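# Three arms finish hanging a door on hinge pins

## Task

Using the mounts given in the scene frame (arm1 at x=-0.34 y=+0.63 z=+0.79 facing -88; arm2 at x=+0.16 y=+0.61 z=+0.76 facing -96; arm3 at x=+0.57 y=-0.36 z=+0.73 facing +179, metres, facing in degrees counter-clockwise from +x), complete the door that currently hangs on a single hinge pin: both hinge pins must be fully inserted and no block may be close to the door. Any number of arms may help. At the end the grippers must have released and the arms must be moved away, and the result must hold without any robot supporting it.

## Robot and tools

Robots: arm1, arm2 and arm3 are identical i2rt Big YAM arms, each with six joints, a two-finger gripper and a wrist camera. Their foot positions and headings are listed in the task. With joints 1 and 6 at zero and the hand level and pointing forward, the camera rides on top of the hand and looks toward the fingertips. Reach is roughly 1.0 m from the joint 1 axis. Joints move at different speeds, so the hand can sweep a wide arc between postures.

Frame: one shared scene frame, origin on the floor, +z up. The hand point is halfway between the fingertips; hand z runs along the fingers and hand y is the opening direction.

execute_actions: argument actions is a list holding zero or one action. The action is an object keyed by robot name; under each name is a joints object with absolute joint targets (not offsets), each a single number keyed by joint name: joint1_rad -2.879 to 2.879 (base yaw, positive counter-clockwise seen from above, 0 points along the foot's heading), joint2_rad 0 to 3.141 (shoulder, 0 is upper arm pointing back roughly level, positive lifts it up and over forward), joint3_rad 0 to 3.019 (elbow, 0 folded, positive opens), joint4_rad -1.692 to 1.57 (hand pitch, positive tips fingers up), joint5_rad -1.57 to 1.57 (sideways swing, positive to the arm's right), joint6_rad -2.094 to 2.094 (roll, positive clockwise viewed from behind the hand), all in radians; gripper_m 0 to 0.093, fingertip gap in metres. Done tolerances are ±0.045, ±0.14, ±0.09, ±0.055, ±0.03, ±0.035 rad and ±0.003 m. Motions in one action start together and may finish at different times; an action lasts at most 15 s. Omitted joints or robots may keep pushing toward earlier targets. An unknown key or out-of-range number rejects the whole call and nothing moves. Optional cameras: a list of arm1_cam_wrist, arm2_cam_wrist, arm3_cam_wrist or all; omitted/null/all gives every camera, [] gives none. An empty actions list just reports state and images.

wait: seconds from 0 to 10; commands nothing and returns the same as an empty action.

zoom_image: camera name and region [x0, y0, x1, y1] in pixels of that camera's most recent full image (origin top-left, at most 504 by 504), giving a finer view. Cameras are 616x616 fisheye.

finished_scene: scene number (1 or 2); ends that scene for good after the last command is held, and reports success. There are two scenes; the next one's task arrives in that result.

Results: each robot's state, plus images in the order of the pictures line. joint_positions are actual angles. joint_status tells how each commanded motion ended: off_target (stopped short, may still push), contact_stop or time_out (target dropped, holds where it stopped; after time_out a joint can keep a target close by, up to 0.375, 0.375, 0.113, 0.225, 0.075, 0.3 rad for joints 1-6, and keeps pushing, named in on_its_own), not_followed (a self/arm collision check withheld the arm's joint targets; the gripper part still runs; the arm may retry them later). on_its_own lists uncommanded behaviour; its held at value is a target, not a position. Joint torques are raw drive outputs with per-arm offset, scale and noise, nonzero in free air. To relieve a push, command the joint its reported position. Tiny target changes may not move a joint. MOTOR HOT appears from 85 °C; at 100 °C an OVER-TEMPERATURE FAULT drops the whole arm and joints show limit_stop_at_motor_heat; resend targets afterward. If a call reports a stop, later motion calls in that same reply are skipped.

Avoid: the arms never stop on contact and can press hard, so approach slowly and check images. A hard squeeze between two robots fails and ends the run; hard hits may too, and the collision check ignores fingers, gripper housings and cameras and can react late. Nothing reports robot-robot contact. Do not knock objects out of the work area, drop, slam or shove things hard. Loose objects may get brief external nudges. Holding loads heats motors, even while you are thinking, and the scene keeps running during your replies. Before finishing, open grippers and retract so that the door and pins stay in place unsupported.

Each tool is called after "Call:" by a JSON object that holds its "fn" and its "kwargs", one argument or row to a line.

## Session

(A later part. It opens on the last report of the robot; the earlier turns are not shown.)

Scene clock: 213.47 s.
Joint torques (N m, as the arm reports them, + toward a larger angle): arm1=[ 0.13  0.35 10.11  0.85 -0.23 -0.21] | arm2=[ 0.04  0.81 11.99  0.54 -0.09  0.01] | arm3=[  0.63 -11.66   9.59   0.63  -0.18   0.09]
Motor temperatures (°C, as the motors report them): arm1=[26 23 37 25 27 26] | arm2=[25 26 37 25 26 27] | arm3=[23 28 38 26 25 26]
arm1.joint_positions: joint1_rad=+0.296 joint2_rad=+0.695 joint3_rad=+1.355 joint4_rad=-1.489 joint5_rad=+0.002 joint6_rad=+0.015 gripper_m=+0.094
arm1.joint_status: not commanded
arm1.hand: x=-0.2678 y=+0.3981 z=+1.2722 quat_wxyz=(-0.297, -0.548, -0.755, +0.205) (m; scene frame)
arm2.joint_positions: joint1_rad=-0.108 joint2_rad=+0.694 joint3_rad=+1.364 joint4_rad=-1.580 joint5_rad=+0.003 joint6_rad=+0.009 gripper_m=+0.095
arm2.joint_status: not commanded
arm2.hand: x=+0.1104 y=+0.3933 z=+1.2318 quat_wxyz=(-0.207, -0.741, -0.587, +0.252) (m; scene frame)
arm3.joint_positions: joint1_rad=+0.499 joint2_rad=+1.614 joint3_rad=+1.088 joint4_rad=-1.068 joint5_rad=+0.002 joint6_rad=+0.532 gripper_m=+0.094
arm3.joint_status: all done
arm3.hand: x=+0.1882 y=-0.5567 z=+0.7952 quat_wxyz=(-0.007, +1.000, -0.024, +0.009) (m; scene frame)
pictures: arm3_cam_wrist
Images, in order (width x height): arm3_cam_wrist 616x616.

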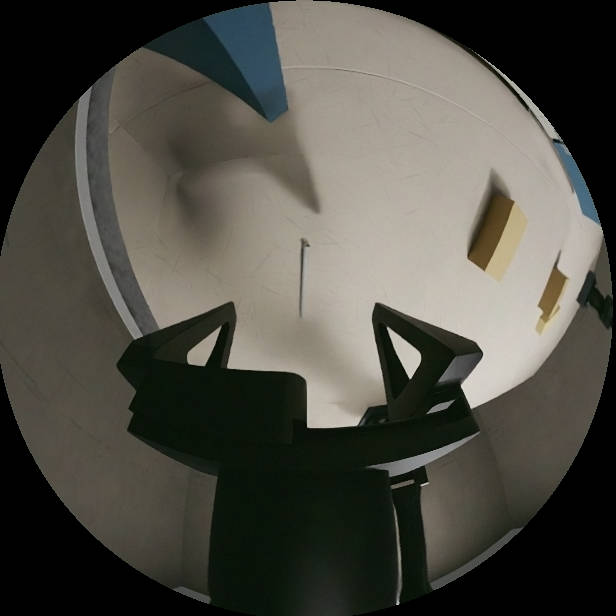

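Call:
{"fn": "execute_actions", "kwargs": {
  "actions": [
    {"arm3":{"joints":{"joint2_rad":1.7,"joint3_rad":1.06,"joint4_rad":-0.9,"gripper_m":0.05}}}
  ],
  "cameras": ["arm3_cam_wrist"]
}}

Scene clock: 221.03 s.
Joint torques (N m, as the arm reports them, + toward a larger angle): arm1=[ 0.02  0.47 10.08  0.83 -0.23 -0.2 ] | arm2=[ 0.06  0.54 12.19  0.65 -0.15  0.01] | arm3=[  0.53 -12.05   7.35   0.89  -0.17   0.1 ]
Motor temperatures (°C, as the motors report them): arm1=[26 23 37 25 27 26] | arm2=[25 26 37 25 26 27] | arm3=[23 29 38 26 25 26]
arm1.joint_positions: joint1_rad=+0.296 joint2_rad=+0.695 joint3_rad=+1.355 joint4_rad=-1.489 joint5_rad=+0.002 joint6_rad=+0.015 gripper_m=+0.094
arm1.joint_status: not commanded
arm1.hand: x=-0.2678 y=+0.3981 z=+1.2722 quat_wxyz=(-0.297, -0.548, -0.755, +0.205) (m; scene frame)
arm2.joint_positions: joint1_rad=-0.108 joint2_rad=+0.694 joint3_rad=+1.364 joint4_rad=-1.580 joint5_rad=+0.003 joint6_rad=+0.009 gripper_m=+0.095
arm2.joint_status: not commanded
arm2.hand: x=+0.1104 y=+0.3933 z=+1.2318 quat_wxyz=(-0.207, -0.741, -0.587, +0.252) (m; scene frame)
arm3.joint_positions: joint1_rad=+0.499 joint2_rad=+1.701 joint3_rad=+1.058 joint4_rad=-0.913 joint5_rad=+0.002 joint6_rad=+0.533 gripper_m=+0.050
arm3.joint_status: all done
arm3.hand: x=+0.1732 y=-0.5645 z=+0.7488 quat_wxyz=(+0.002, +1.000, -0.025, -0.007) (m; scene frame)
pictures: arm3_cam_wrist
Images, in order (width x height): arm3_cam_wrist 616x616.

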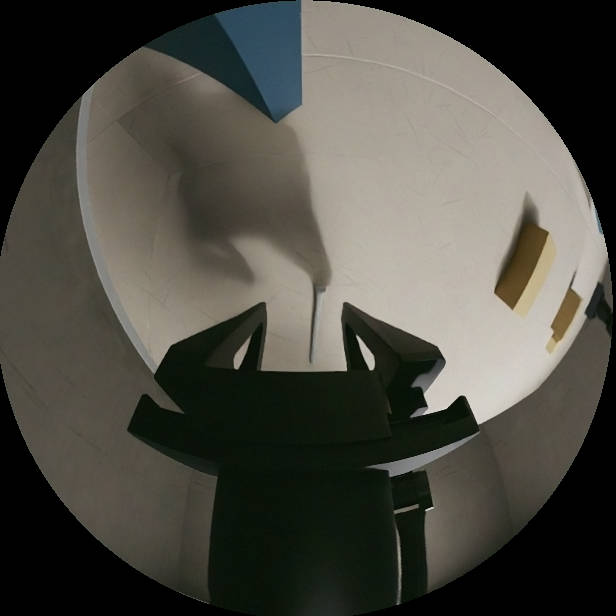

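Call:
{"fn": "execute_actions", "kwargs": {
  "actions": [
    {"arm3":{"joints":{"joint1_rad":0.485,"joint3_rad":1.02,"joint4_rad":-0.88,"gripper_m":0.025}}}
  ],
  "cameras": ["arm3_cam_wrist"]
}}

Scene clock: 227.60 s.
Joint torques (N m, as the arm reports them, + toward a larger angle): arm1=[ 0.16  0.35 10.06  0.85 -0.23 -0.21] | arm2=[-0.06  0.96 12.22  0.64 -0.11  0.  ] | arm3=[ -1.07 -11.24   7.12   0.89  -0.19   0.12]
Motor temperatures (°C, as the motors report them): arm1=[26 23 37 25 27 26] | arm2=[25 26 37 25 26 27] | arm3=[23 29 37 26 25 26]
arm1.joint_positions: joint1_rad=+0.296 joint2_rad=+0.695 joint3_rad=+1.355 joint4_rad=-1.489 joint5_rad=+0.002 joint6_rad=+0.015 gripper_m=+0.094
arm1.joint_status: not commanded
arm1.hand: x=-0.2678 y=+0.3981 z=+1.2722 quat_wxyz=(-0.297, -0.548, -0.755, +0.205) (m; scene frame)
arm2.joint_positions: joint1_rad=-0.108 joint2_rad=+0.694 joint3_rad=+1.364 joint4_rad=-1.580 joint5_rad=+0.003 joint6_rad=+0.009 gripper_m=+0.095
arm2.joint_status: not commanded
arm2.hand: x=+0.1104 y=+0.3933 z=+1.2318 quat_wxyz=(-0.207, -0.741, -0.587, +0.252) (m; scene frame)
arm3.joint_positions: joint1_rad=+0.499 joint2_rad=+1.701 joint3_rad=+1.019 joint4_rad=-0.892 joint5_rad=+0.002 joint6_rad=+0.533 gripper_m=+0.025
arm3.joint_status: all done
arm3.hand: x=+0.1854 y=-0.5581 z=+0.7371 quat_wxyz=(-0.002, +1.000, -0.025, +0.001) (m; scene frame)
pictures: arm3_cam_wrist
Images, in order (width x height): arm3_cam_wrist 616x616.

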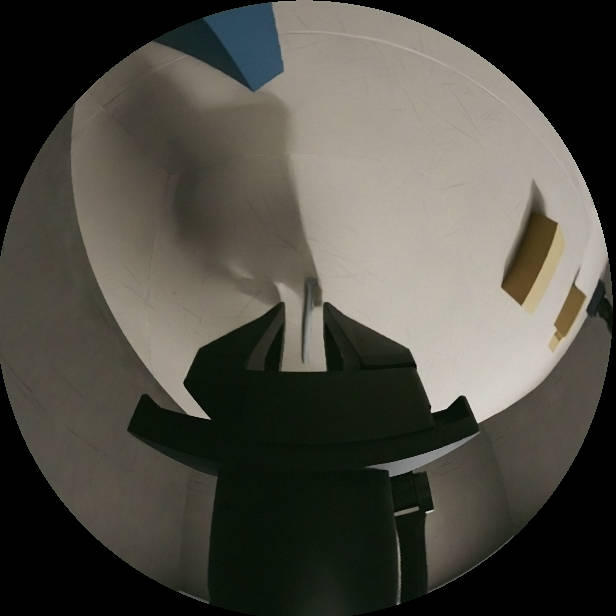

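Call:
{"fn": "execute_actions", "kwargs": {
  "actions": [
    {"arm3":{"joints":{"joint2_rad":1.72,"joint3_rad":1.02,"joint4_rad":-0.87}}}
  ],
  "cameras": ["arm3_cam_wrist"]
}}

Call:
{"fn": "zoom_image", "kwargs": {
  "camera": "arm3_cam_wrist",
  "region": [250, 240, 370, 380]
}}

Scene clock: 232.40 s.
Joint torques (N m, as the arm reports them, + toward a larger angle): arm1=[-0.07  0.36 10.09  0.84 -0.23 -0.2 ] | arm2=[ 0.35  0.89 12.    0.68 -0.09  0.02] | arm3=[-0.91 -9.91  7.    0.91 -0.18  0.09]
Motor temperatures (°C, as the motors report them): arm1=[26 23 37 25 27 26] | arm2=[25 26 37 25 26 27] | arm3=[23 29 36 26 25 26]
arm1.joint_positions: joint1_rad=+0.296 joint2_rad=+0.695 joint3_rad=+1.355 joint4_rad=-1.489 joint5_rad=+0.002 joint6_rad=+0.015 gripper_m=+0.094
arm1.joint_status: not commanded
arm1.hand: x=-0.2678 y=+0.3981 z=+1.2722 quat_wxyz=(-0.297, -0.548, -0.755, +0.205) (m; scene frame)
arm2.joint_positions: joint1_rad=-0.108 joint2_rad=+0.694 joint3_rad=+1.364 joint4_rad=-1.580 joint5_rad=+0.003 joint6_rad=+0.009 gripper_m=+0.095
arm2.joint_status: not commanded
arm2.hand: x=+0.1104 y=+0.3933 z=+1.2318 quat_wxyz=(-0.207, -0.741, -0.587, +0.252) (m; scene frame)
arm3.joint_positions: joint1_rad=+0.499 joint2_rad=+1.702 joint3_rad=+1.019 joint4_rad=-0.883 joint5_rad=+0.002 joint6_rad=+0.533 gripper_m=+0.025
arm3.joint_status: all done
arm3.hand: x=+0.1834 y=-0.5592 z=+0.7368 quat_wxyz=(+0.000, +1.000, -0.025, -0.003) (m; scene frame)
pictures: arm3_cam_wrist
Images, in order (width x height): arm3_cam_wrist 616x616.

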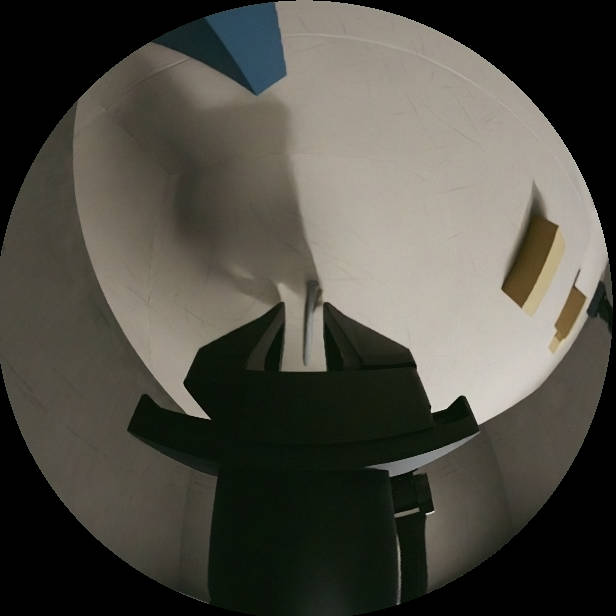

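Region (250, 240, 370, 380) of arm3_cam_wrist's 616x616 image, scaled by 3.600, with more detail than that image has; it fills the left 432 columns of this view, and the rest is white.

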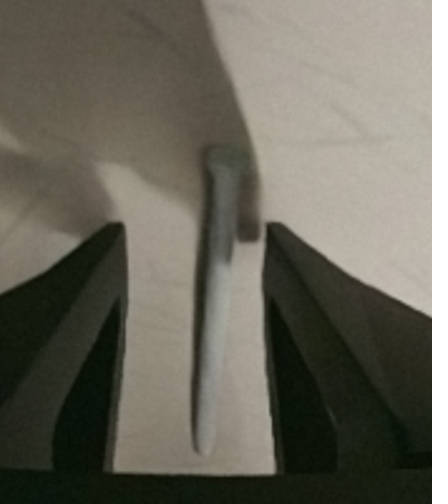

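Call:
{"fn": "execute_actions", "kwargs": {
  "actions": [
    {"arm3":{"joints":{"joint2_rad":1.745}}}
  ],
  "cameras": []
}}

Call:
{"fn": "execute_actions", "kwargs": {
  "actions": [
    {"arm3":{"joints":{"gripper_m":0.0}}}
  ],
  "cameras": ["arm3_cam_wrist"]
}}

Call:
{"fn": "zoom_image", "kwargs": {
  "camera": "arm3_cam_wrist",
  "region": [250, 240, 370, 380]
}}

Scene clock: 237.17 s.
Joint torques (N m, as the arm reports them, + toward a larger angle): arm1=[ 0.12  0.55 10.08  0.84 -0.23 -0.2 ] | arm2=[ 0.05  0.83 12.02  0.57 -0.15  0.  ] | arm3=[-0.82 -9.24  6.88  0.85 -0.15  0.09]
Motor temperatures (°C, as the motors report them): arm1=[26 23 37 25 27 26] | arm2=[25 26 37 25 26 27] | arm3=[23 29 35 26 25 26]
arm1.joint_positions: joint1_rad=+0.296 joint2_rad=+0.695 joint3_rad=+1.355 joint4_rad=-1.489 joint5_rad=+0.002 joint6_rad=+0.015 gripper_m=+0.094
arm1.joint_status: not commanded
arm1.hand: x=-0.2678 y=+0.3981 z=+1.2722 quat_wxyz=(-0.297, -0.548, -0.755, +0.205) (m; scene frame)
arm2.joint_positions: joint1_rad=-0.108 joint2_rad=+0.694 joint3_rad=+1.364 joint4_rad=-1.580 joint5_rad=+0.003 joint6_rad=+0.009 gripper_m=+0.095
arm2.joint_status: not commanded
arm2.hand: x=+0.1104 y=+0.3933 z=+1.2318 quat_wxyz=(-0.207, -0.741, -0.587, +0.252) (m; scene frame)
arm3.joint_positions: joint1_rad=+0.498 joint2_rad=+1.716 joint3_rad=+1.019 joint4_rad=-0.879 joint5_rad=+0.002 joint6_rad=+0.533 gripper_m=+0.025
arm3.joint_status: all done
arm3.hand: x=+0.1840 y=-0.5585 z=+0.7309 quat_wxyz=(-0.003, +1.000, -0.026, +0.002) (m; scene frame)
pictures: none
No camera images: the call's "cameras" was empty. Leave "cameras" out to get every camera's image.

Scene clock: 237.67 s.
Joint torques (N m, as the arm reports them, + toward a larger angle): arm1=[ 0.15  0.5  10.12  0.83 -0.23 -0.21] | arm2=[ 0.41  0.69 12.1   0.69 -0.15  0.01] | arm3=[-1.22 -9.03  6.98  0.7  -0.04  0.13]
Motor temperatures (°C, as the motors report them): arm1=[26 23 37 25 27 26] | arm2=[25 26 37 25 26 27] | arm3=[23 29 35 26 25 26]
arm1.joint_positions: joint1_rad=+0.296 joint2_rad=+0.695 joint3_rad=+1.355 joint4_rad=-1.489 joint5_rad=+0.002 joint6_rad=+0.015 gripper_m=+0.094
arm1.joint_status: not commanded
arm1.hand: x=-0.2678 y=+0.3981 z=+1.2722 quat_wxyz=(-0.297, -0.548, -0.755, +0.205) (m; scene frame)
arm2.joint_positions: joint1_rad=-0.108 joint2_rad=+0.694 joint3_rad=+1.364 joint4_rad=-1.580 joint5_rad=+0.003 joint6_rad=+0.009 gripper_m=+0.095
arm2.joint_status: not commanded
arm2.hand: x=+0.1104 y=+0.3933 z=+1.2318 quat_wxyz=(-0.207, -0.741, -0.587, +0.252) (m; scene frame)
arm3.joint_positions: joint1_rad=+0.498 joint2_rad=+1.716 joint3_rad=+1.019 joint4_rad=-0.878 joint5_rad=-0.001 joint6_rad=+0.533 gripper_m=+0.002
arm3.joint_status: all done
arm3.hand: x=+0.1841 y=-0.5591 z=+0.7309 quat_wxyz=(-0.001, +1.000, -0.026, +0.002) (m; scene frame)
pictures: arm3_cam_wrist
Images, in order (width x height): arm3_cam_wrist 616x616.

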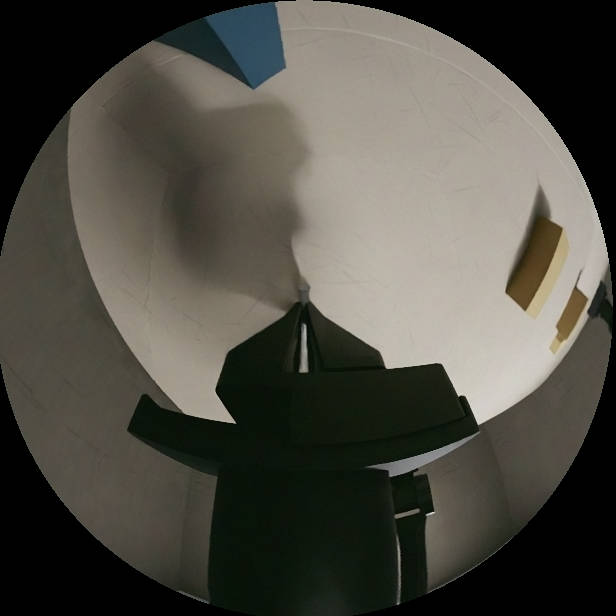

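Region (250, 240, 370, 380) of arm3_cam_wrist's 616x616 image, scaled by 3.600, with more detail than that image has; it fills the left 432 columns of this view, and the rest is white.

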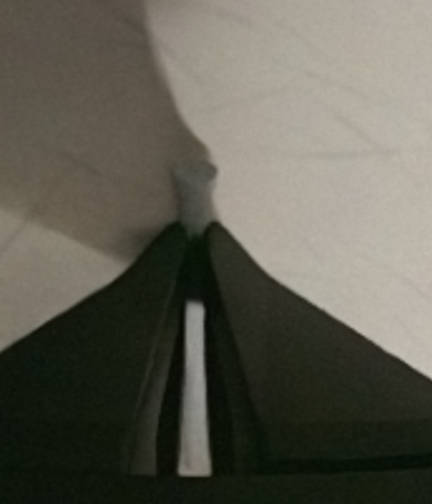

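Call:
{"fn": "execute_actions", "kwargs": {
  "actions": [
    {"arm3":{"joints":{"joint2_rad":1.3,"joint3_rad":0.95,"joint4_rad":-0.6,"joint6_rad":0}}}
  ],
  "cameras": ["arm3_cam_wrist"]
}}

Call:
{"fn": "zoom_image", "kwargs": {
  "camera": "arm3_cam_wrist",
  "region": [250, 240, 370, 380]
}}

Scene clock: 242.53 s.
Joint torques (N m, as the arm reports them, + toward a larger angle): arm1=[ 0.18  0.38 10.08  0.83 -0.23 -0.2 ] | arm2=[-0.03  0.76 12.18  0.71 -0.12  0.  ] | arm3=[-0.86 -7.14 10.18  1.79 -0.08 -0.03]
Motor temperatures (°C, as the motors report them): arm1=[26 23 38 25 27 26] | arm2=[25 26 37 25 26 27] | arm3=[23 29 35 26 25 26]
arm1.joint_positions: joint1_rad=+0.296 joint2_rad=+0.695 joint3_rad=+1.355 joint4_rad=-1.489 joint5_rad=+0.002 joint6_rad=+0.015 gripper_m=+0.094
arm1.joint_status: not commanded
arm1.hand: x=-0.2678 y=+0.3981 z=+1.2722 quat_wxyz=(-0.297, -0.548, -0.755, +0.205) (m; scene frame)
arm2.joint_positions: joint1_rad=-0.108 joint2_rad=+0.694 joint3_rad=+1.364 joint4_rad=-1.580 joint5_rad=+0.003 joint6_rad=+0.009 gripper_m=+0.095
arm2.joint_status: not commanded
arm2.hand: x=+0.1104 y=+0.3933 z=+1.2318 quat_wxyz=(-0.207, -0.741, -0.587, +0.252) (m; scene frame)
arm3.joint_positions: joint1_rad=+0.498 joint2_rad=+1.287 joint3_rad=+0.938 joint4_rad=-0.613 joint5_rad=-0.001 joint6_rad=+0.008 gripper_m=+0.002
arm3.joint_status: all done
arm3.hand: x=+0.1442 y=-0.5801 z=+0.9069 quat_wxyz=(+0.073, +0.928, +0.224, -0.290) (m; scene frame)
pictures: arm3_cam_wrist
Images, in order (width x height): arm3_cam_wrist 616x616.

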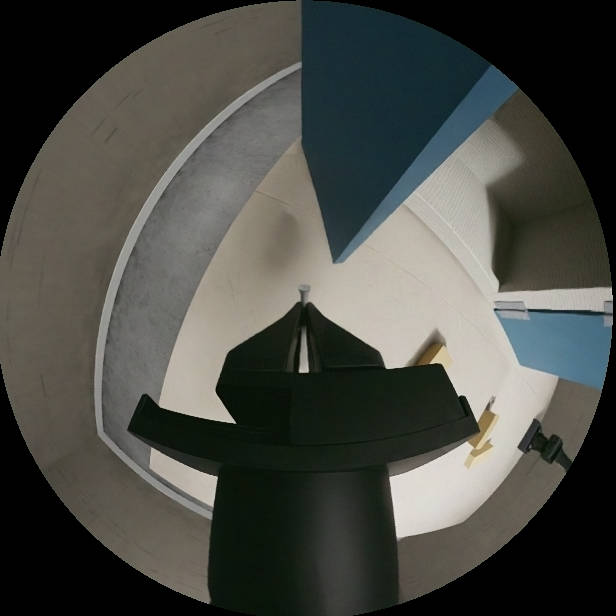

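Region (250, 240, 370, 380) of arm3_cam_wrist's 616x616 image, scaled by 3.600, with more detail than that image has; it fills the left 432 columns of this view, and the rest is white.

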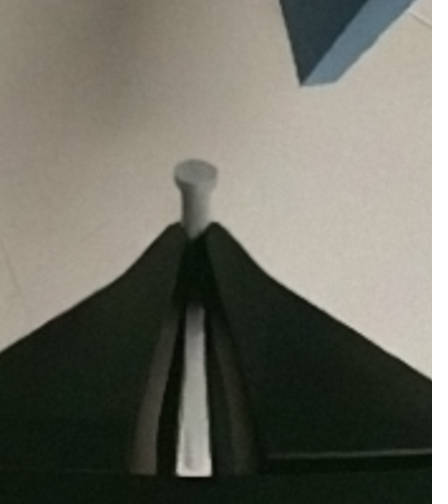

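Call:
{"fn": "execute_actions", "kwargs": {
  "actions": [
    {"arm3":{"joints":{"joint2_rad":1.0,"joint3_rad":0.8,"joint4_rad":-0.6}}}
  ],
  "cameras": []
}}

Call:
{"fn": "execute_actions", "kwargs": {
  "actions": [
    {"arm3":{"joints":{"joint1_rad":-0.19,"joint3_rad":0.6,"joint4_rad":0.3}}}
  ],
  "cameras": []
}}

Call:
{"fn": "execute_actions", "kwargs": {
  "actions": [
    {"arm3":{"joints":{"joint2_rad":1.57,"joint3_rad":0.62,"joint4_rad":0.98}}}
  ],
  "cameras": ["arm3_cam_wrist"]
}}

Scene clock: 253.67 s.
Joint torques (N m, as the arm reports them, + toward a larger angle): arm1=[ 0.06  0.36 10.08  0.83 -0.23 -0.22] | arm2=[-0.17  0.74 12.07  0.67 -0.13  0.  ] | arm3=[-1.27 -3.88 10.48  2.05 -0.11 -0.07]
Motor temperatures (°C, as the motors report them): arm1=[26 23 38 25 27 26] | arm2=[25 26 37 25 26 27] | arm3=[23 29 37 26 25 26]
arm1.joint_positions: joint1_rad=+0.296 joint2_rad=+0.695 joint3_rad=+1.355 joint4_rad=-1.489 joint5_rad=+0.002 joint6_rad=+0.015 gripper_m=+0.094
arm1.joint_status: not commanded
arm1.hand: x=-0.2678 y=+0.3981 z=+1.2722 quat_wxyz=(-0.297, -0.548, -0.755, +0.205) (m; scene frame)
arm2.joint_positions: joint1_rad=-0.108 joint2_rad=+0.694 joint3_rad=+1.364 joint4_rad=-1.580 joint5_rad=+0.003 joint6_rad=+0.009 gripper_m=+0.095
arm2.joint_status: not commanded
arm2.hand: x=+0.1104 y=+0.3933 z=+1.2318 quat_wxyz=(-0.207, -0.741, -0.587, +0.252) (m; scene frame)
arm3.joint_positions: joint1_rad=+0.498 joint2_rad=+0.989 joint3_rad=+0.791 joint4_rad=-0.611 joint5_rad=-0.001 joint6_rad=+0.008 gripper_m=+0.002
arm3.joint_status: all done
arm3.hand: x=+0.2025 y=-0.5496 z=+0.9576 quat_wxyz=(+0.090, +0.902, +0.219, -0.360) (m; scene frame)
pictures: none
No camera images: the call's "cameras" was empty. Leave "cameras" out to get every camera's image.

Scene clock: 255.13 s.
Joint torques (N m, as the arm reports them, + toward a larger angle): arm1=[ 0.25  0.38 10.13  0.83 -0.23 -0.2 ] | arm2=[ 0.45  0.91 12.13  0.64 -0.13  0.01] | arm3=[-0.68 -4.75 10.54  2.63 -0.1  -0.02]
Motor temperatures (°C, as the motors report them): arm1=[26 23 38 25 27 26] | arm2=[25 26 37 25 26 27] | arm3=[23 29 37 26 25 26]
arm1.joint_positions: joint1_rad=+0.296 joint2_rad=+0.695 joint3_rad=+1.355 joint4_rad=-1.489 joint5_rad=+0.002 joint6_rad=+0.015 gripper_m=+0.094
arm1.joint_status: not commanded
arm1.hand: x=-0.2678 y=+0.3981 z=+1.2722 quat_wxyz=(-0.297, -0.548, -0.755, +0.205) (m; scene frame)
arm2.joint_positions: joint1_rad=-0.108 joint2_rad=+0.694 joint3_rad=+1.364 joint4_rad=-1.580 joint5_rad=+0.003 joint6_rad=+0.009 gripper_m=+0.095
arm2.joint_status: not commanded
arm2.hand: x=+0.1104 y=+0.3933 z=+1.2318 quat_wxyz=(-0.207, -0.741, -0.587, +0.252) (m; scene frame)
arm3.joint_positions: joint1_rad=-0.182 joint2_rad=+1.000 joint3_rad=+0.589 joint4_rad=+0.277 joint5_rad=-0.001 joint6_rad=+0.007 gripper_m=+0.002
arm3.joint_status: all done
arm3.hand: x=+0.1109 y=-0.2653 z=+1.0269 quat_wxyz=(-0.063, +0.749, -0.076, -0.655) (m; scene frame)
pictures: none
No camera images: the call's "cameras" was empty. Leave "cameras" out to get every camera's image.

Scene clock: 256.50 s.
Joint torques (N m, as the arm reports them, + toward a larger angle): arm1=[ 0.12  0.55 10.07  0.86 -0.23 -0.2 ] | arm2=[-0.1   1.16 12.01  0.63 -0.12 -0.01] | arm3=[ 0.26 -8.96  9.09  2.6  -0.11 -0.04]
Motor temperatures (°C, as the motors report them): arm1=[26 23 38 25 27 26] | arm2=[25 26 38 25 26 27] | arm3=[23 29 37 26 25 26]
arm1.joint_positions: joint1_rad=+0.296 joint2_rad=+0.695 joint3_rad=+1.355 joint4_rad=-1.489 joint5_rad=+0.002 joint6_rad=+0.015 gripper_m=+0.094
arm1.joint_status: not commanded
arm1.hand: x=-0.2678 y=+0.3981 z=+1.2722 quat_wxyz=(-0.297, -0.548, -0.755, +0.205) (m; scene frame)
arm2.joint_positions: joint1_rad=-0.108 joint2_rad=+0.694 joint3_rad=+1.364 joint4_rad=-1.580 joint5_rad=+0.003 joint6_rad=+0.009 gripper_m=+0.095
arm2.joint_status: not commanded
arm2.hand: x=+0.1104 y=+0.3933 z=+1.2318 quat_wxyz=(-0.207, -0.741, -0.587, +0.252) (m; scene frame)
arm3.joint_positions: joint1_rad=-0.182 joint2_rad=+1.567 joint3_rad=+0.589 joint4_rad=+0.957 joint5_rad=-0.001 joint6_rad=+0.007 gripper_m=+0.002
arm3.joint_status: all done
arm3.hand: x=+0.0332 y=-0.2496 z=+0.9142 quat_wxyz=(-0.067, +0.711, -0.072, -0.696) (m; scene frame)
pictures: arm3_cam_wrist
Images, in order (width x height): arm3_cam_wrist 616x616.

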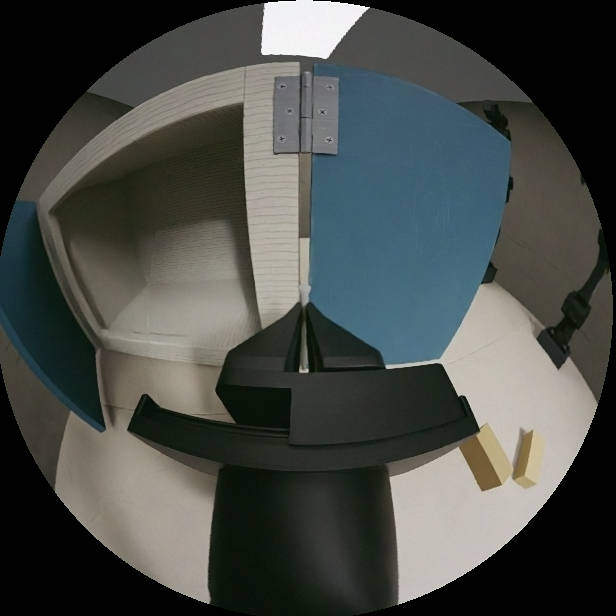

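Call:
{"fn": "execute_actions", "kwargs": {
  "actions": [
    {"arm2":{"joints":{"joint1_rad":-0.12,"joint2_rad":1.35,"joint3_rad":0.5,"joint4_rad":0.75}}}
  ],
  "cameras": ["arm2_cam_wrist"]
}}

Call:
{"fn": "zoom_image", "kwargs": {
  "camera": "arm2_cam_wrist",
  "region": [220, 150, 400, 310]
}}

Scene clock: 264.53 s.
Joint torques (N m, as the arm reports them, + toward a larger angle): arm1=[ 0.15  0.51 10.11  0.86 -0.23 -0.2 ] | arm2=[-1.35 -7.99  8.18  3.01 -0.1   0.  ] | arm3=[-0.5  -8.65  9.15  2.71 -0.09 -0.01]
Motor temperatures (°C, as the motors report them): arm1=[26 23 38 25 27 26] | arm2=[25 26 37 25 26 27] | arm3=[23 29 37 27 25 26]
arm1.joint_positions: joint1_rad=+0.296 joint2_rad=+0.695 joint3_rad=+1.355 joint4_rad=-1.489 joint5_rad=+0.002 joint6_rad=+0.015 gripper_m=+0.094
arm1.joint_status: not commanded
arm1.hand: x=-0.2678 y=+0.3981 z=+1.2722 quat_wxyz=(-0.297, -0.548, -0.755, +0.205) (m; scene frame)
arm2.joint_positions: joint1_rad=-0.108 joint2_rad=+1.358 joint3_rad=+0.502 joint4_rad=+0.720 joint5_rad=+0.003 joint6_rad=+0.009 gripper_m=+0.095
arm2.joint_status: all done
arm2.hand: x=+0.0524 y=+0.1200 z=+0.9584 quat_wxyz=(-0.417, -0.590, -0.465, +0.511) (m; scene frame)
arm3.joint_positions: joint1_rad=-0.182 joint2_rad=+1.567 joint3_rad=+0.589 joint4_rad=+0.957 joint5_rad=-0.001 joint6_rad=+0.007 gripper_m=+0.002
arm3.joint_status: not commanded
arm3.hand: x=+0.0332 y=-0.2496 z=+0.9142 quat_wxyz=(-0.067, +0.711, -0.072, -0.696) (m; scene frame)
pictures: arm2_cam_wrist
Images, in order (width x height): arm2_cam_wrist 616x616.

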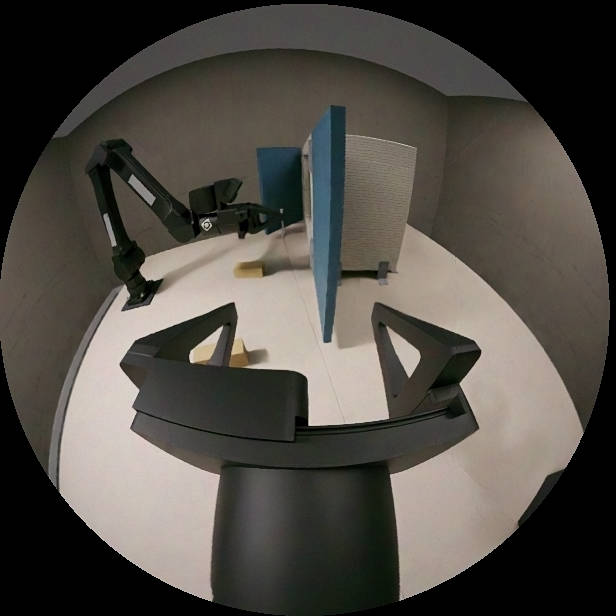

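Region (220, 150, 400, 310) of arm2_cam_wrist's 616x616 image, scaled by 2.800, with more detail than that image has.

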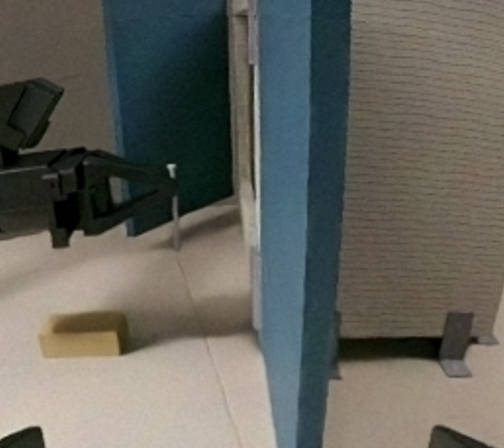

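Call:
{"fn": "execute_actions", "kwargs": {
  "actions": [
    {"arm3":{"joints":{"joint2_rad":1.69,"joint3_rad":0.805,"joint4_rad":0.89}}}
  ],
  "cameras": ["arm2_cam_wrist","arm3_cam_wrist"]
}}

Call:
{"fn": "zoom_image", "kwargs": {
  "camera": "arm2_cam_wrist",
  "region": [260, 180, 350, 280]
}}

Scene clock: 274.33 s.
Joint torques (N m, as the arm reports them, + toward a larger angle): arm1=[ 0.07  0.47 10.09  0.83 -0.23 -0.21] | arm2=[-1.77 -8.14  8.09  3.01 -0.11  0.01] | arm3=[ -0.52 -11.3    9.99   1.55  -0.09  -0.03]
Motor temperatures (°C, as the motors report them): arm1=[26 23 38 25 27 26] | arm2=[25 26 36 25 26 27] | arm3=[23 29 37 27 25 26]
arm1.joint_positions: joint1_rad=+0.296 joint2_rad=+0.695 joint3_rad=+1.355 joint4_rad=-1.489 joint5_rad=+0.002 joint6_rad=+0.015 gripper_m=+0.094
arm1.joint_status: not commanded
arm1.hand: x=-0.2678 y=+0.3981 z=+1.2722 quat_wxyz=(-0.297, -0.548, -0.755, +0.205) (m; scene frame)
arm2.joint_positions: joint1_rad=-0.108 joint2_rad=+1.358 joint3_rad=+0.502 joint4_rad=+0.720 joint5_rad=+0.003 joint6_rad=+0.009 gripper_m=+0.095
arm2.joint_status: not commanded
arm2.hand: x=+0.0524 y=+0.1200 z=+0.9584 quat_wxyz=(-0.417, -0.590, -0.465, +0.511) (m; scene frame)
arm3.joint_positions: joint1_rad=-0.182 joint2_rad=+1.690 joint3_rad=+0.769 joint4_rad=+0.898 joint5_rad=-0.001 joint6_rad=+0.007 gripper_m=+0.002
arm3.joint_status: all done
arm3.hand: x=-0.0294 y=-0.2371 z=+0.9153 quat_wxyz=(-0.067, +0.712, -0.072, -0.696) (m; scene frame)
pictures: arm2_cam_wrist, arm3_cam_wrist
Images, in order (width x height): arm2_cam_wrist 616x616, arm3_cam_wrist 616x616.

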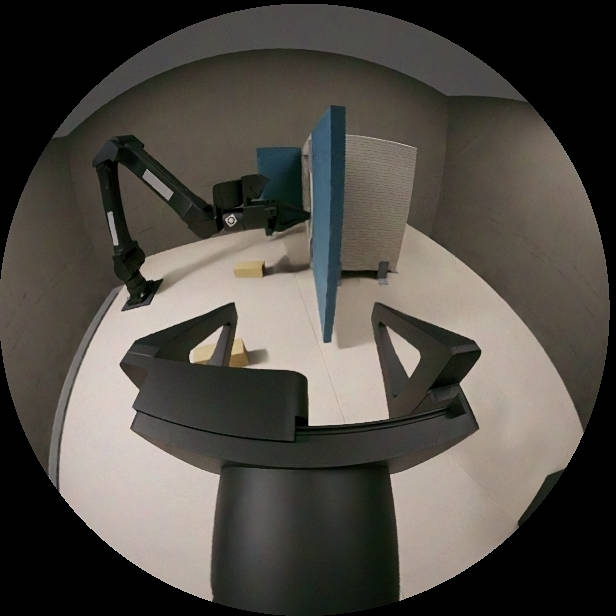

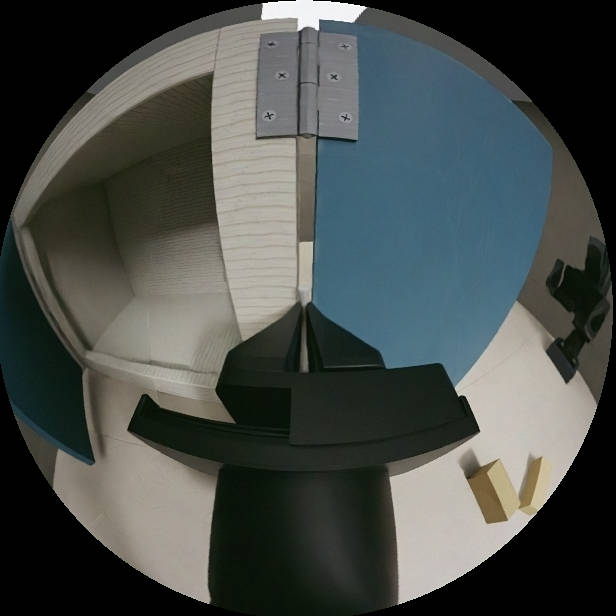

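Region (260, 180, 350, 280) of arm2_cam_wrist's 616x616 image, scaled by 5.040, with more detail than that image has; it fills the left 454 columns of this view, and the rest is white.

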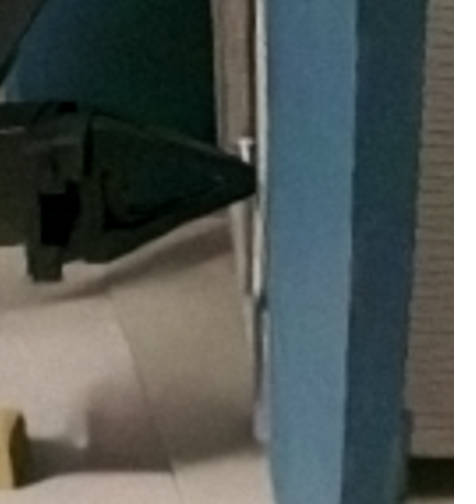

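Call:
{"fn": "execute_actions", "kwargs": {
  "actions": [
    {"arm3":{"joints":{"joint3_rad":0.825}},"arm2":{"joints":{"joint1_rad":0.12,"joint5_rad":0.25}}}
  ],
  "cameras": ["arm2_cam_wrist","arm3_cam_wrist"]
}}

Scene clock: 280.50 s.
Joint torques (N m, as the arm reports them, + toward a larger angle): arm1=[ 0.18  0.32 10.05  0.86 -0.24 -0.21] | arm2=[-0.73 -7.51  8.07  2.98  0.24  0.04] | arm3=[  0.01 -11.16  10.47   1.54  -0.1   -0.03]
Motor temperatures (°C, as the motors report them): arm1=[26 23 38 25 27 26] | arm2=[25 26 36 25 26 27] | arm3=[23 29 38 27 25 26]
arm1.joint_positions: joint1_rad=+0.296 joint2_rad=+0.695 joint3_rad=+1.355 joint4_rad=-1.489 joint5_rad=+0.002 joint6_rad=+0.015 gripper_m=+0.094
arm1.joint_status: not commanded
arm1.hand: x=-0.2678 y=+0.3981 z=+1.2722 quat_wxyz=(-0.297, -0.548, -0.755, +0.205) (m; scene frame)
arm2.joint_positions: joint1_rad=+0.123 joint2_rad=+1.358 joint3_rad=+0.502 joint4_rad=+0.720 joint5_rad=+0.246 joint6_rad=+0.008 gripper_m=+0.095
arm2.joint_status: all done
arm2.hand: x=+0.1260 y=+0.1126 z=+0.9596 quat_wxyz=(-0.405, -0.585, -0.470, +0.522) (m; scene frame)
arm3.joint_positions: joint1_rad=-0.182 joint2_rad=+1.690 joint3_rad=+0.783 joint4_rad=+0.898 joint5_rad=-0.001 joint6_rad=+0.007 gripper_m=+0.002
arm3.joint_status: all done
arm3.hand: x=-0.0336 y=-0.2362 z=+0.9219 quat_wxyz=(-0.067, +0.707, -0.072, -0.701) (m; scene frame)
pictures: arm2_cam_wrist, arm3_cam_wrist
Images, in order (width x height): arm2_cam_wrist 616x616, arm3_cam_wrist 616x616.

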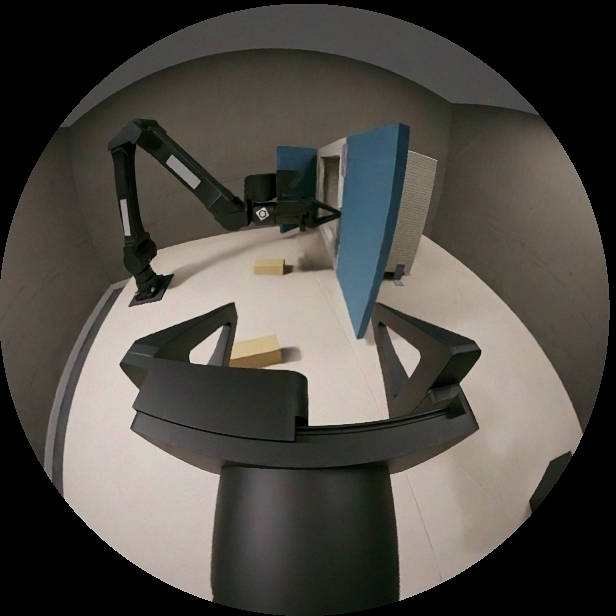

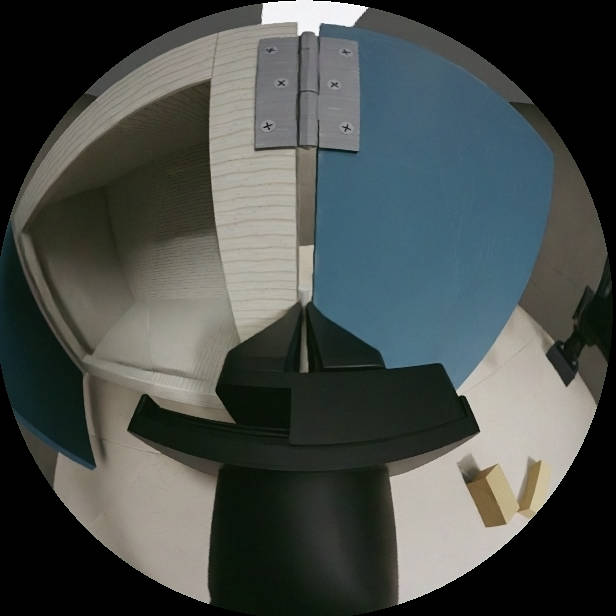

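Call:
{"fn": "zoom_image", "kwargs": {
  "camera": "arm2_cam_wrist",
  "region": [295, 185, 375, 275]
}}

Region (295, 185, 375, 275) of arm2_cam_wrist's 616x616 image, scaled by 5.600, with more detail than that image has.

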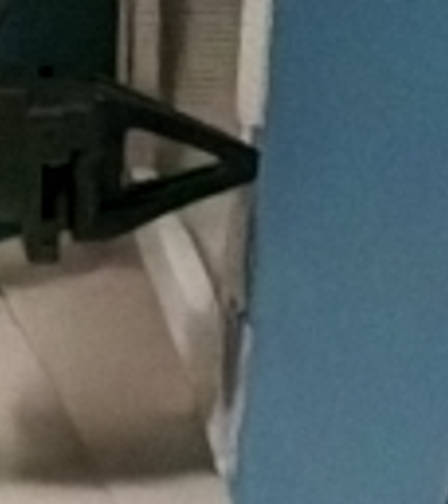

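Call:
{"fn": "execute_actions", "kwargs": {
  "actions": [
    {"arm3":{"joints":{"joint2_rad":1.745,"joint4_rad":0.96}}}
  ],
  "cameras": ["arm2_cam_wrist"]
}}

Call:
{"fn": "zoom_image", "kwargs": {
  "camera": "arm2_cam_wrist",
  "region": [295, 185, 375, 275]
}}

Scene clock: 289.47 s.
Joint torques (N m, as the arm reports them, + toward a larger angle): arm1=[ 0.    0.37 10.11  0.86 -0.22 -0.2 ] | arm2=[-0.74 -8.17  8.14  2.87  0.26  0.05] | arm3=[-0.86 -9.95 10.08  2.43 -0.1  -0.03]
Motor temperatures (°C, as the motors report them): arm1=[26 23 38 25 27 26] | arm2=[25 26 35 25 26 27] | arm3=[23 29 38 27 25 26]
arm1.joint_positions: joint1_rad=+0.296 joint2_rad=+0.695 joint3_rad=+1.355 joint4_rad=-1.489 joint5_rad=+0.002 joint6_rad=+0.015 gripper_m=+0.094
arm1.joint_status: not commanded
arm1.hand: x=-0.2678 y=+0.3981 z=+1.2722 quat_wxyz=(-0.297, -0.548, -0.755, +0.205) (m; scene frame)
arm2.joint_positions: joint1_rad=+0.123 joint2_rad=+1.358 joint3_rad=+0.502 joint4_rad=+0.720 joint5_rad=+0.246 joint6_rad=+0.008 gripper_m=+0.095
arm2.joint_status: not commanded
arm2.hand: x=+0.1260 y=+0.1126 z=+0.9596 quat_wxyz=(-0.405, -0.585, -0.470, +0.522) (m; scene frame)
arm3.joint_positions: joint1_rad=-0.182 joint2_rad=+1.725 joint3_rad=+0.784 joint4_rad=+0.943 joint5_rad=+0.000 joint6_rad=+0.007 gripper_m=+0.002
arm3.joint_status: all done
arm3.hand: x=-0.0361 y=-0.2356 z=+0.9130 quat_wxyz=(-0.068, +0.703, -0.072, -0.705) (m; scene frame)
pictures: arm2_cam_wrist
Images, in order (width x height): arm2_cam_wrist 616x616.

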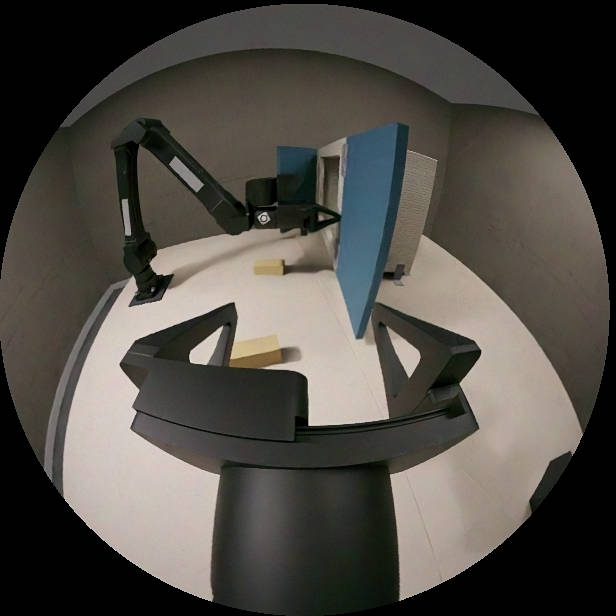

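Region (295, 185, 375, 275) of arm2_cam_wrist's 616x616 image, scaled by 5.600, with more detail than that image has.

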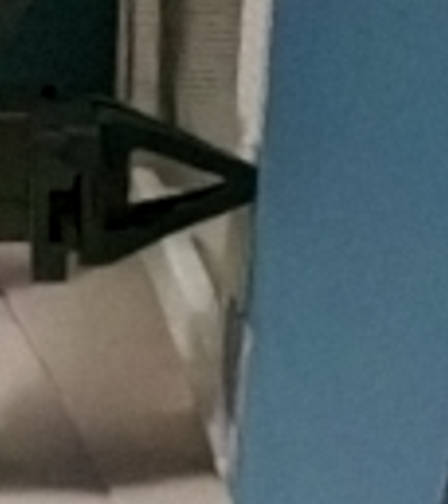

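Call:
{"fn": "execute_actions", "kwargs": {
  "actions": [
    {"arm2":{"joints":{"joint1_rad":0.35,"joint5_rad":0.8,"joint2_rad":1.5,"joint3_rad":0.6}}}
  ],
  "cameras": ["arm2_cam_wrist"]
}}

Scene clock: 304.80 s.
Joint torques (N m, as the arm reports them, + toward a larger angle): arm1=[ 0.12  0.5  10.08  0.86 -0.23 -0.2 ] | arm2=[-1.2  -9.25 10.37  2.53  0.34  0.02] | arm3=[-0.2  -9.98 10.11  2.35 -0.11 -0.02]
Motor temperatures (°C, as the motors report them): arm1=[26 23 39 25 27 26] | arm2=[25 27 35 25 26 27] | arm3=[23 29 39 27 25 26]
arm1.joint_positions: joint1_rad=+0.296 joint2_rad=+0.695 joint3_rad=+1.355 joint4_rad=-1.489 joint5_rad=+0.002 joint6_rad=+0.015 gripper_m=+0.094
arm1.joint_status: not commanded
arm1.hand: x=-0.2678 y=+0.3981 z=+1.2722 quat_wxyz=(-0.297, -0.548, -0.755, +0.205) (m; scene frame)
arm2.joint_positions: joint1_rad=+0.356 joint2_rad=+1.501 joint3_rad=+0.563 joint4_rad=+0.724 joint5_rad=+0.797 joint6_rad=+0.007 gripper_m=+0.095
arm2.joint_status: all done
arm2.hand: x=+0.1592 y=+0.1156 z=+0.9298 quat_wxyz=(-0.276, -0.636, -0.411, +0.592) (m; scene frame)
arm3.joint_positions: joint1_rad=-0.182 joint2_rad=+1.725 joint3_rad=+0.784 joint4_rad=+0.943 joint5_rad=+0.000 joint6_rad=+0.007 gripper_m=+0.002
arm3.joint_status: not commanded
arm3.hand: x=-0.0361 y=-0.2356 z=+0.9130 quat_wxyz=(-0.068, +0.703, -0.072, -0.705) (m; scene frame)
pictures: arm2_cam_wrist
Images, in order (width x height): arm2_cam_wrist 616x616.

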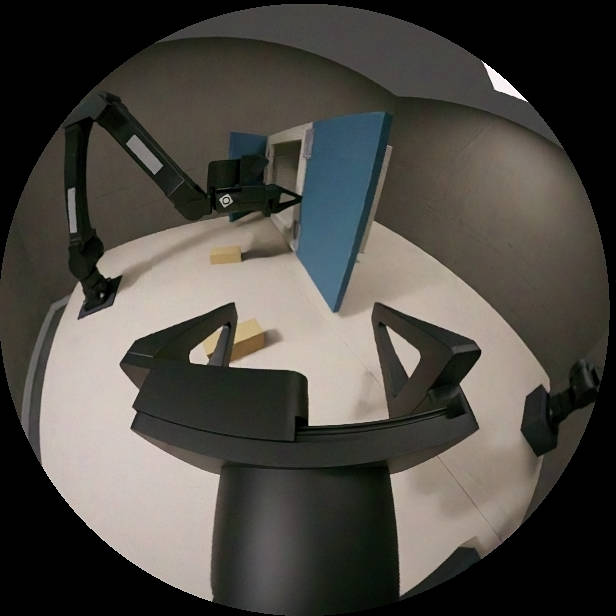

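Call:
{"fn": "zoom_image", "kwargs": {
  "camera": "arm2_cam_wrist",
  "region": [265, 175, 335, 260]
}}

Region (265, 175, 335, 260) of arm2_cam_wrist's 616x616 image, scaled by 5.929, with more detail than that image has; it fills the left 415 columns of this view, and the rest is white.

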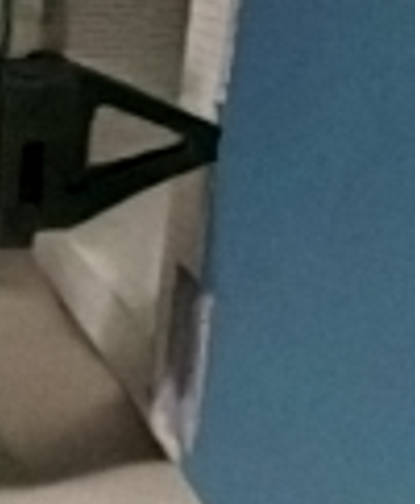

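Call:
{"fn": "execute_actions", "kwargs": {
  "actions": [
    {"arm3":{"joints":{"joint2_rad":1.79,"joint4_rad":1.0}}}
  ],
  "cameras": ["arm2_cam_wrist","arm3_cam_wrist"]
}}

Call:
{"fn": "zoom_image", "kwargs": {
  "camera": "arm3_cam_wrist",
  "region": [260, 230, 350, 380]
}}

Call:
{"fn": "zoom_image", "kwargs": {
  "camera": "arm2_cam_wrist",
  "region": [265, 175, 335, 260]
}}

Scene clock: 318.47 s.
Joint torques (N m, as the arm reports them, + toward a larger angle): arm1=[ 0.14  0.56 10.13  0.89 -0.24 -0.2 ] | arm2=[-1.32 -8.74 10.37  2.58  0.35  0.03] | arm3=[-0.51 -8.05 10.04  1.7  -0.12 -0.03]
Motor temperatures (°C, as the motors report them): arm1=[26 23 39 25 27 26] | arm2=[25 27 36 25 26 27] | arm3=[23 30 39 27 25 26]
arm1.joint_positions: joint1_rad=+0.296 joint2_rad=+0.695 joint3_rad=+1.355 joint4_rad=-1.489 joint5_rad=+0.002 joint6_rad=+0.015 gripper_m=+0.094
arm1.joint_status: not commanded
arm1.hand: x=-0.2678 y=+0.3981 z=+1.2722 quat_wxyz=(-0.297, -0.548, -0.755, +0.205) (m; scene frame)
arm2.joint_positions: joint1_rad=+0.356 joint2_rad=+1.501 joint3_rad=+0.563 joint4_rad=+0.724 joint5_rad=+0.797 joint6_rad=+0.007 gripper_m=+0.095
arm2.joint_status: not commanded
arm2.hand: x=+0.1592 y=+0.1156 z=+0.9298 quat_wxyz=(-0.276, -0.636, -0.411, +0.592) (m; scene frame)
arm3.joint_positions: joint1_rad=-0.182 joint2_rad=+1.750 joint3_rad=+0.784 joint4_rad=+0.999 joint5_rad=+0.000 joint6_rad=+0.007 gripper_m=+0.002
arm3.joint_status: all done
arm3.hand: x=-0.0372 y=-0.2353 z=+0.9116 quat_wxyz=(-0.069, +0.692, -0.071, -0.715) (m; scene frame)
pictures: arm2_cam_wrist, arm3_cam_wrist
Images, in order (width x height): arm2_cam_wrist 616x616, arm3_cam_wrist 616x616.

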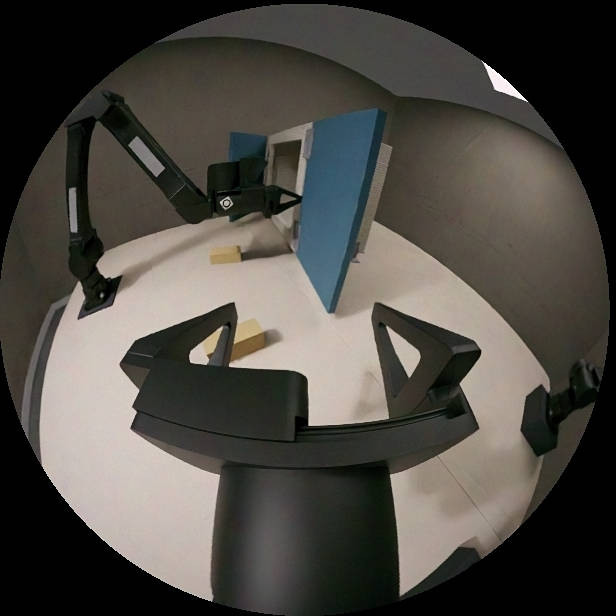

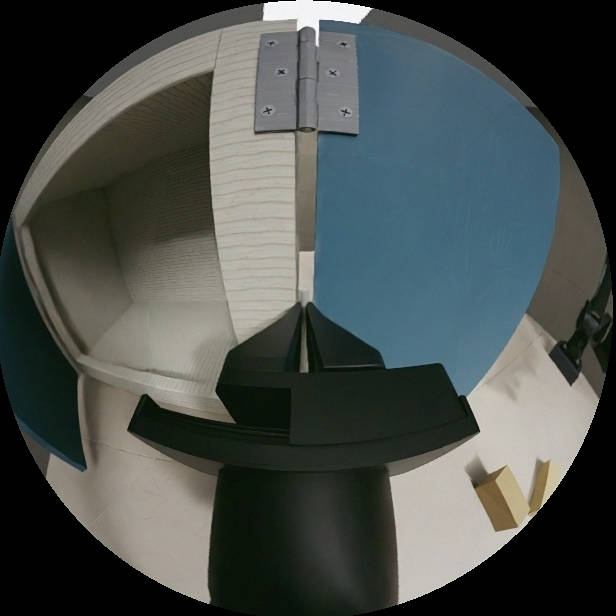

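Region (260, 230, 350, 380) of arm3_cam_wrist's 616x616 image, scaled by 3.360, with more detail than that image has; it fills the left 302 columns of this view, and the rest is white.

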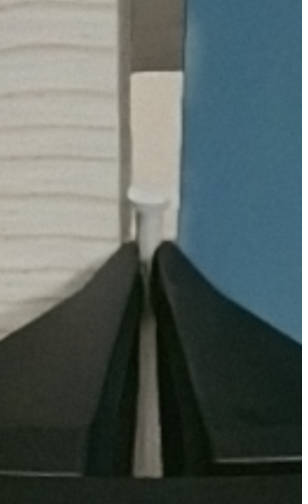

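Region (265, 175, 335, 260) of arm2_cam_wrist's 616x616 image, scaled by 5.929, with more detail than that image has; it fills the left 415 columns of this view, and the rest is white.

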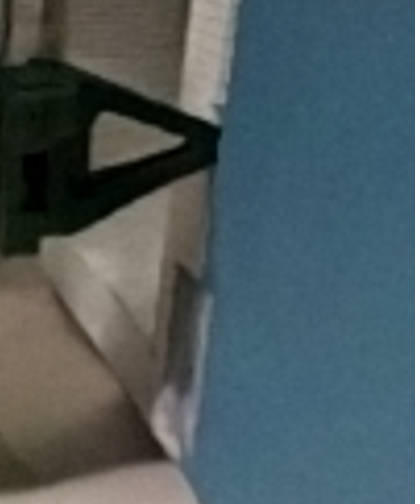

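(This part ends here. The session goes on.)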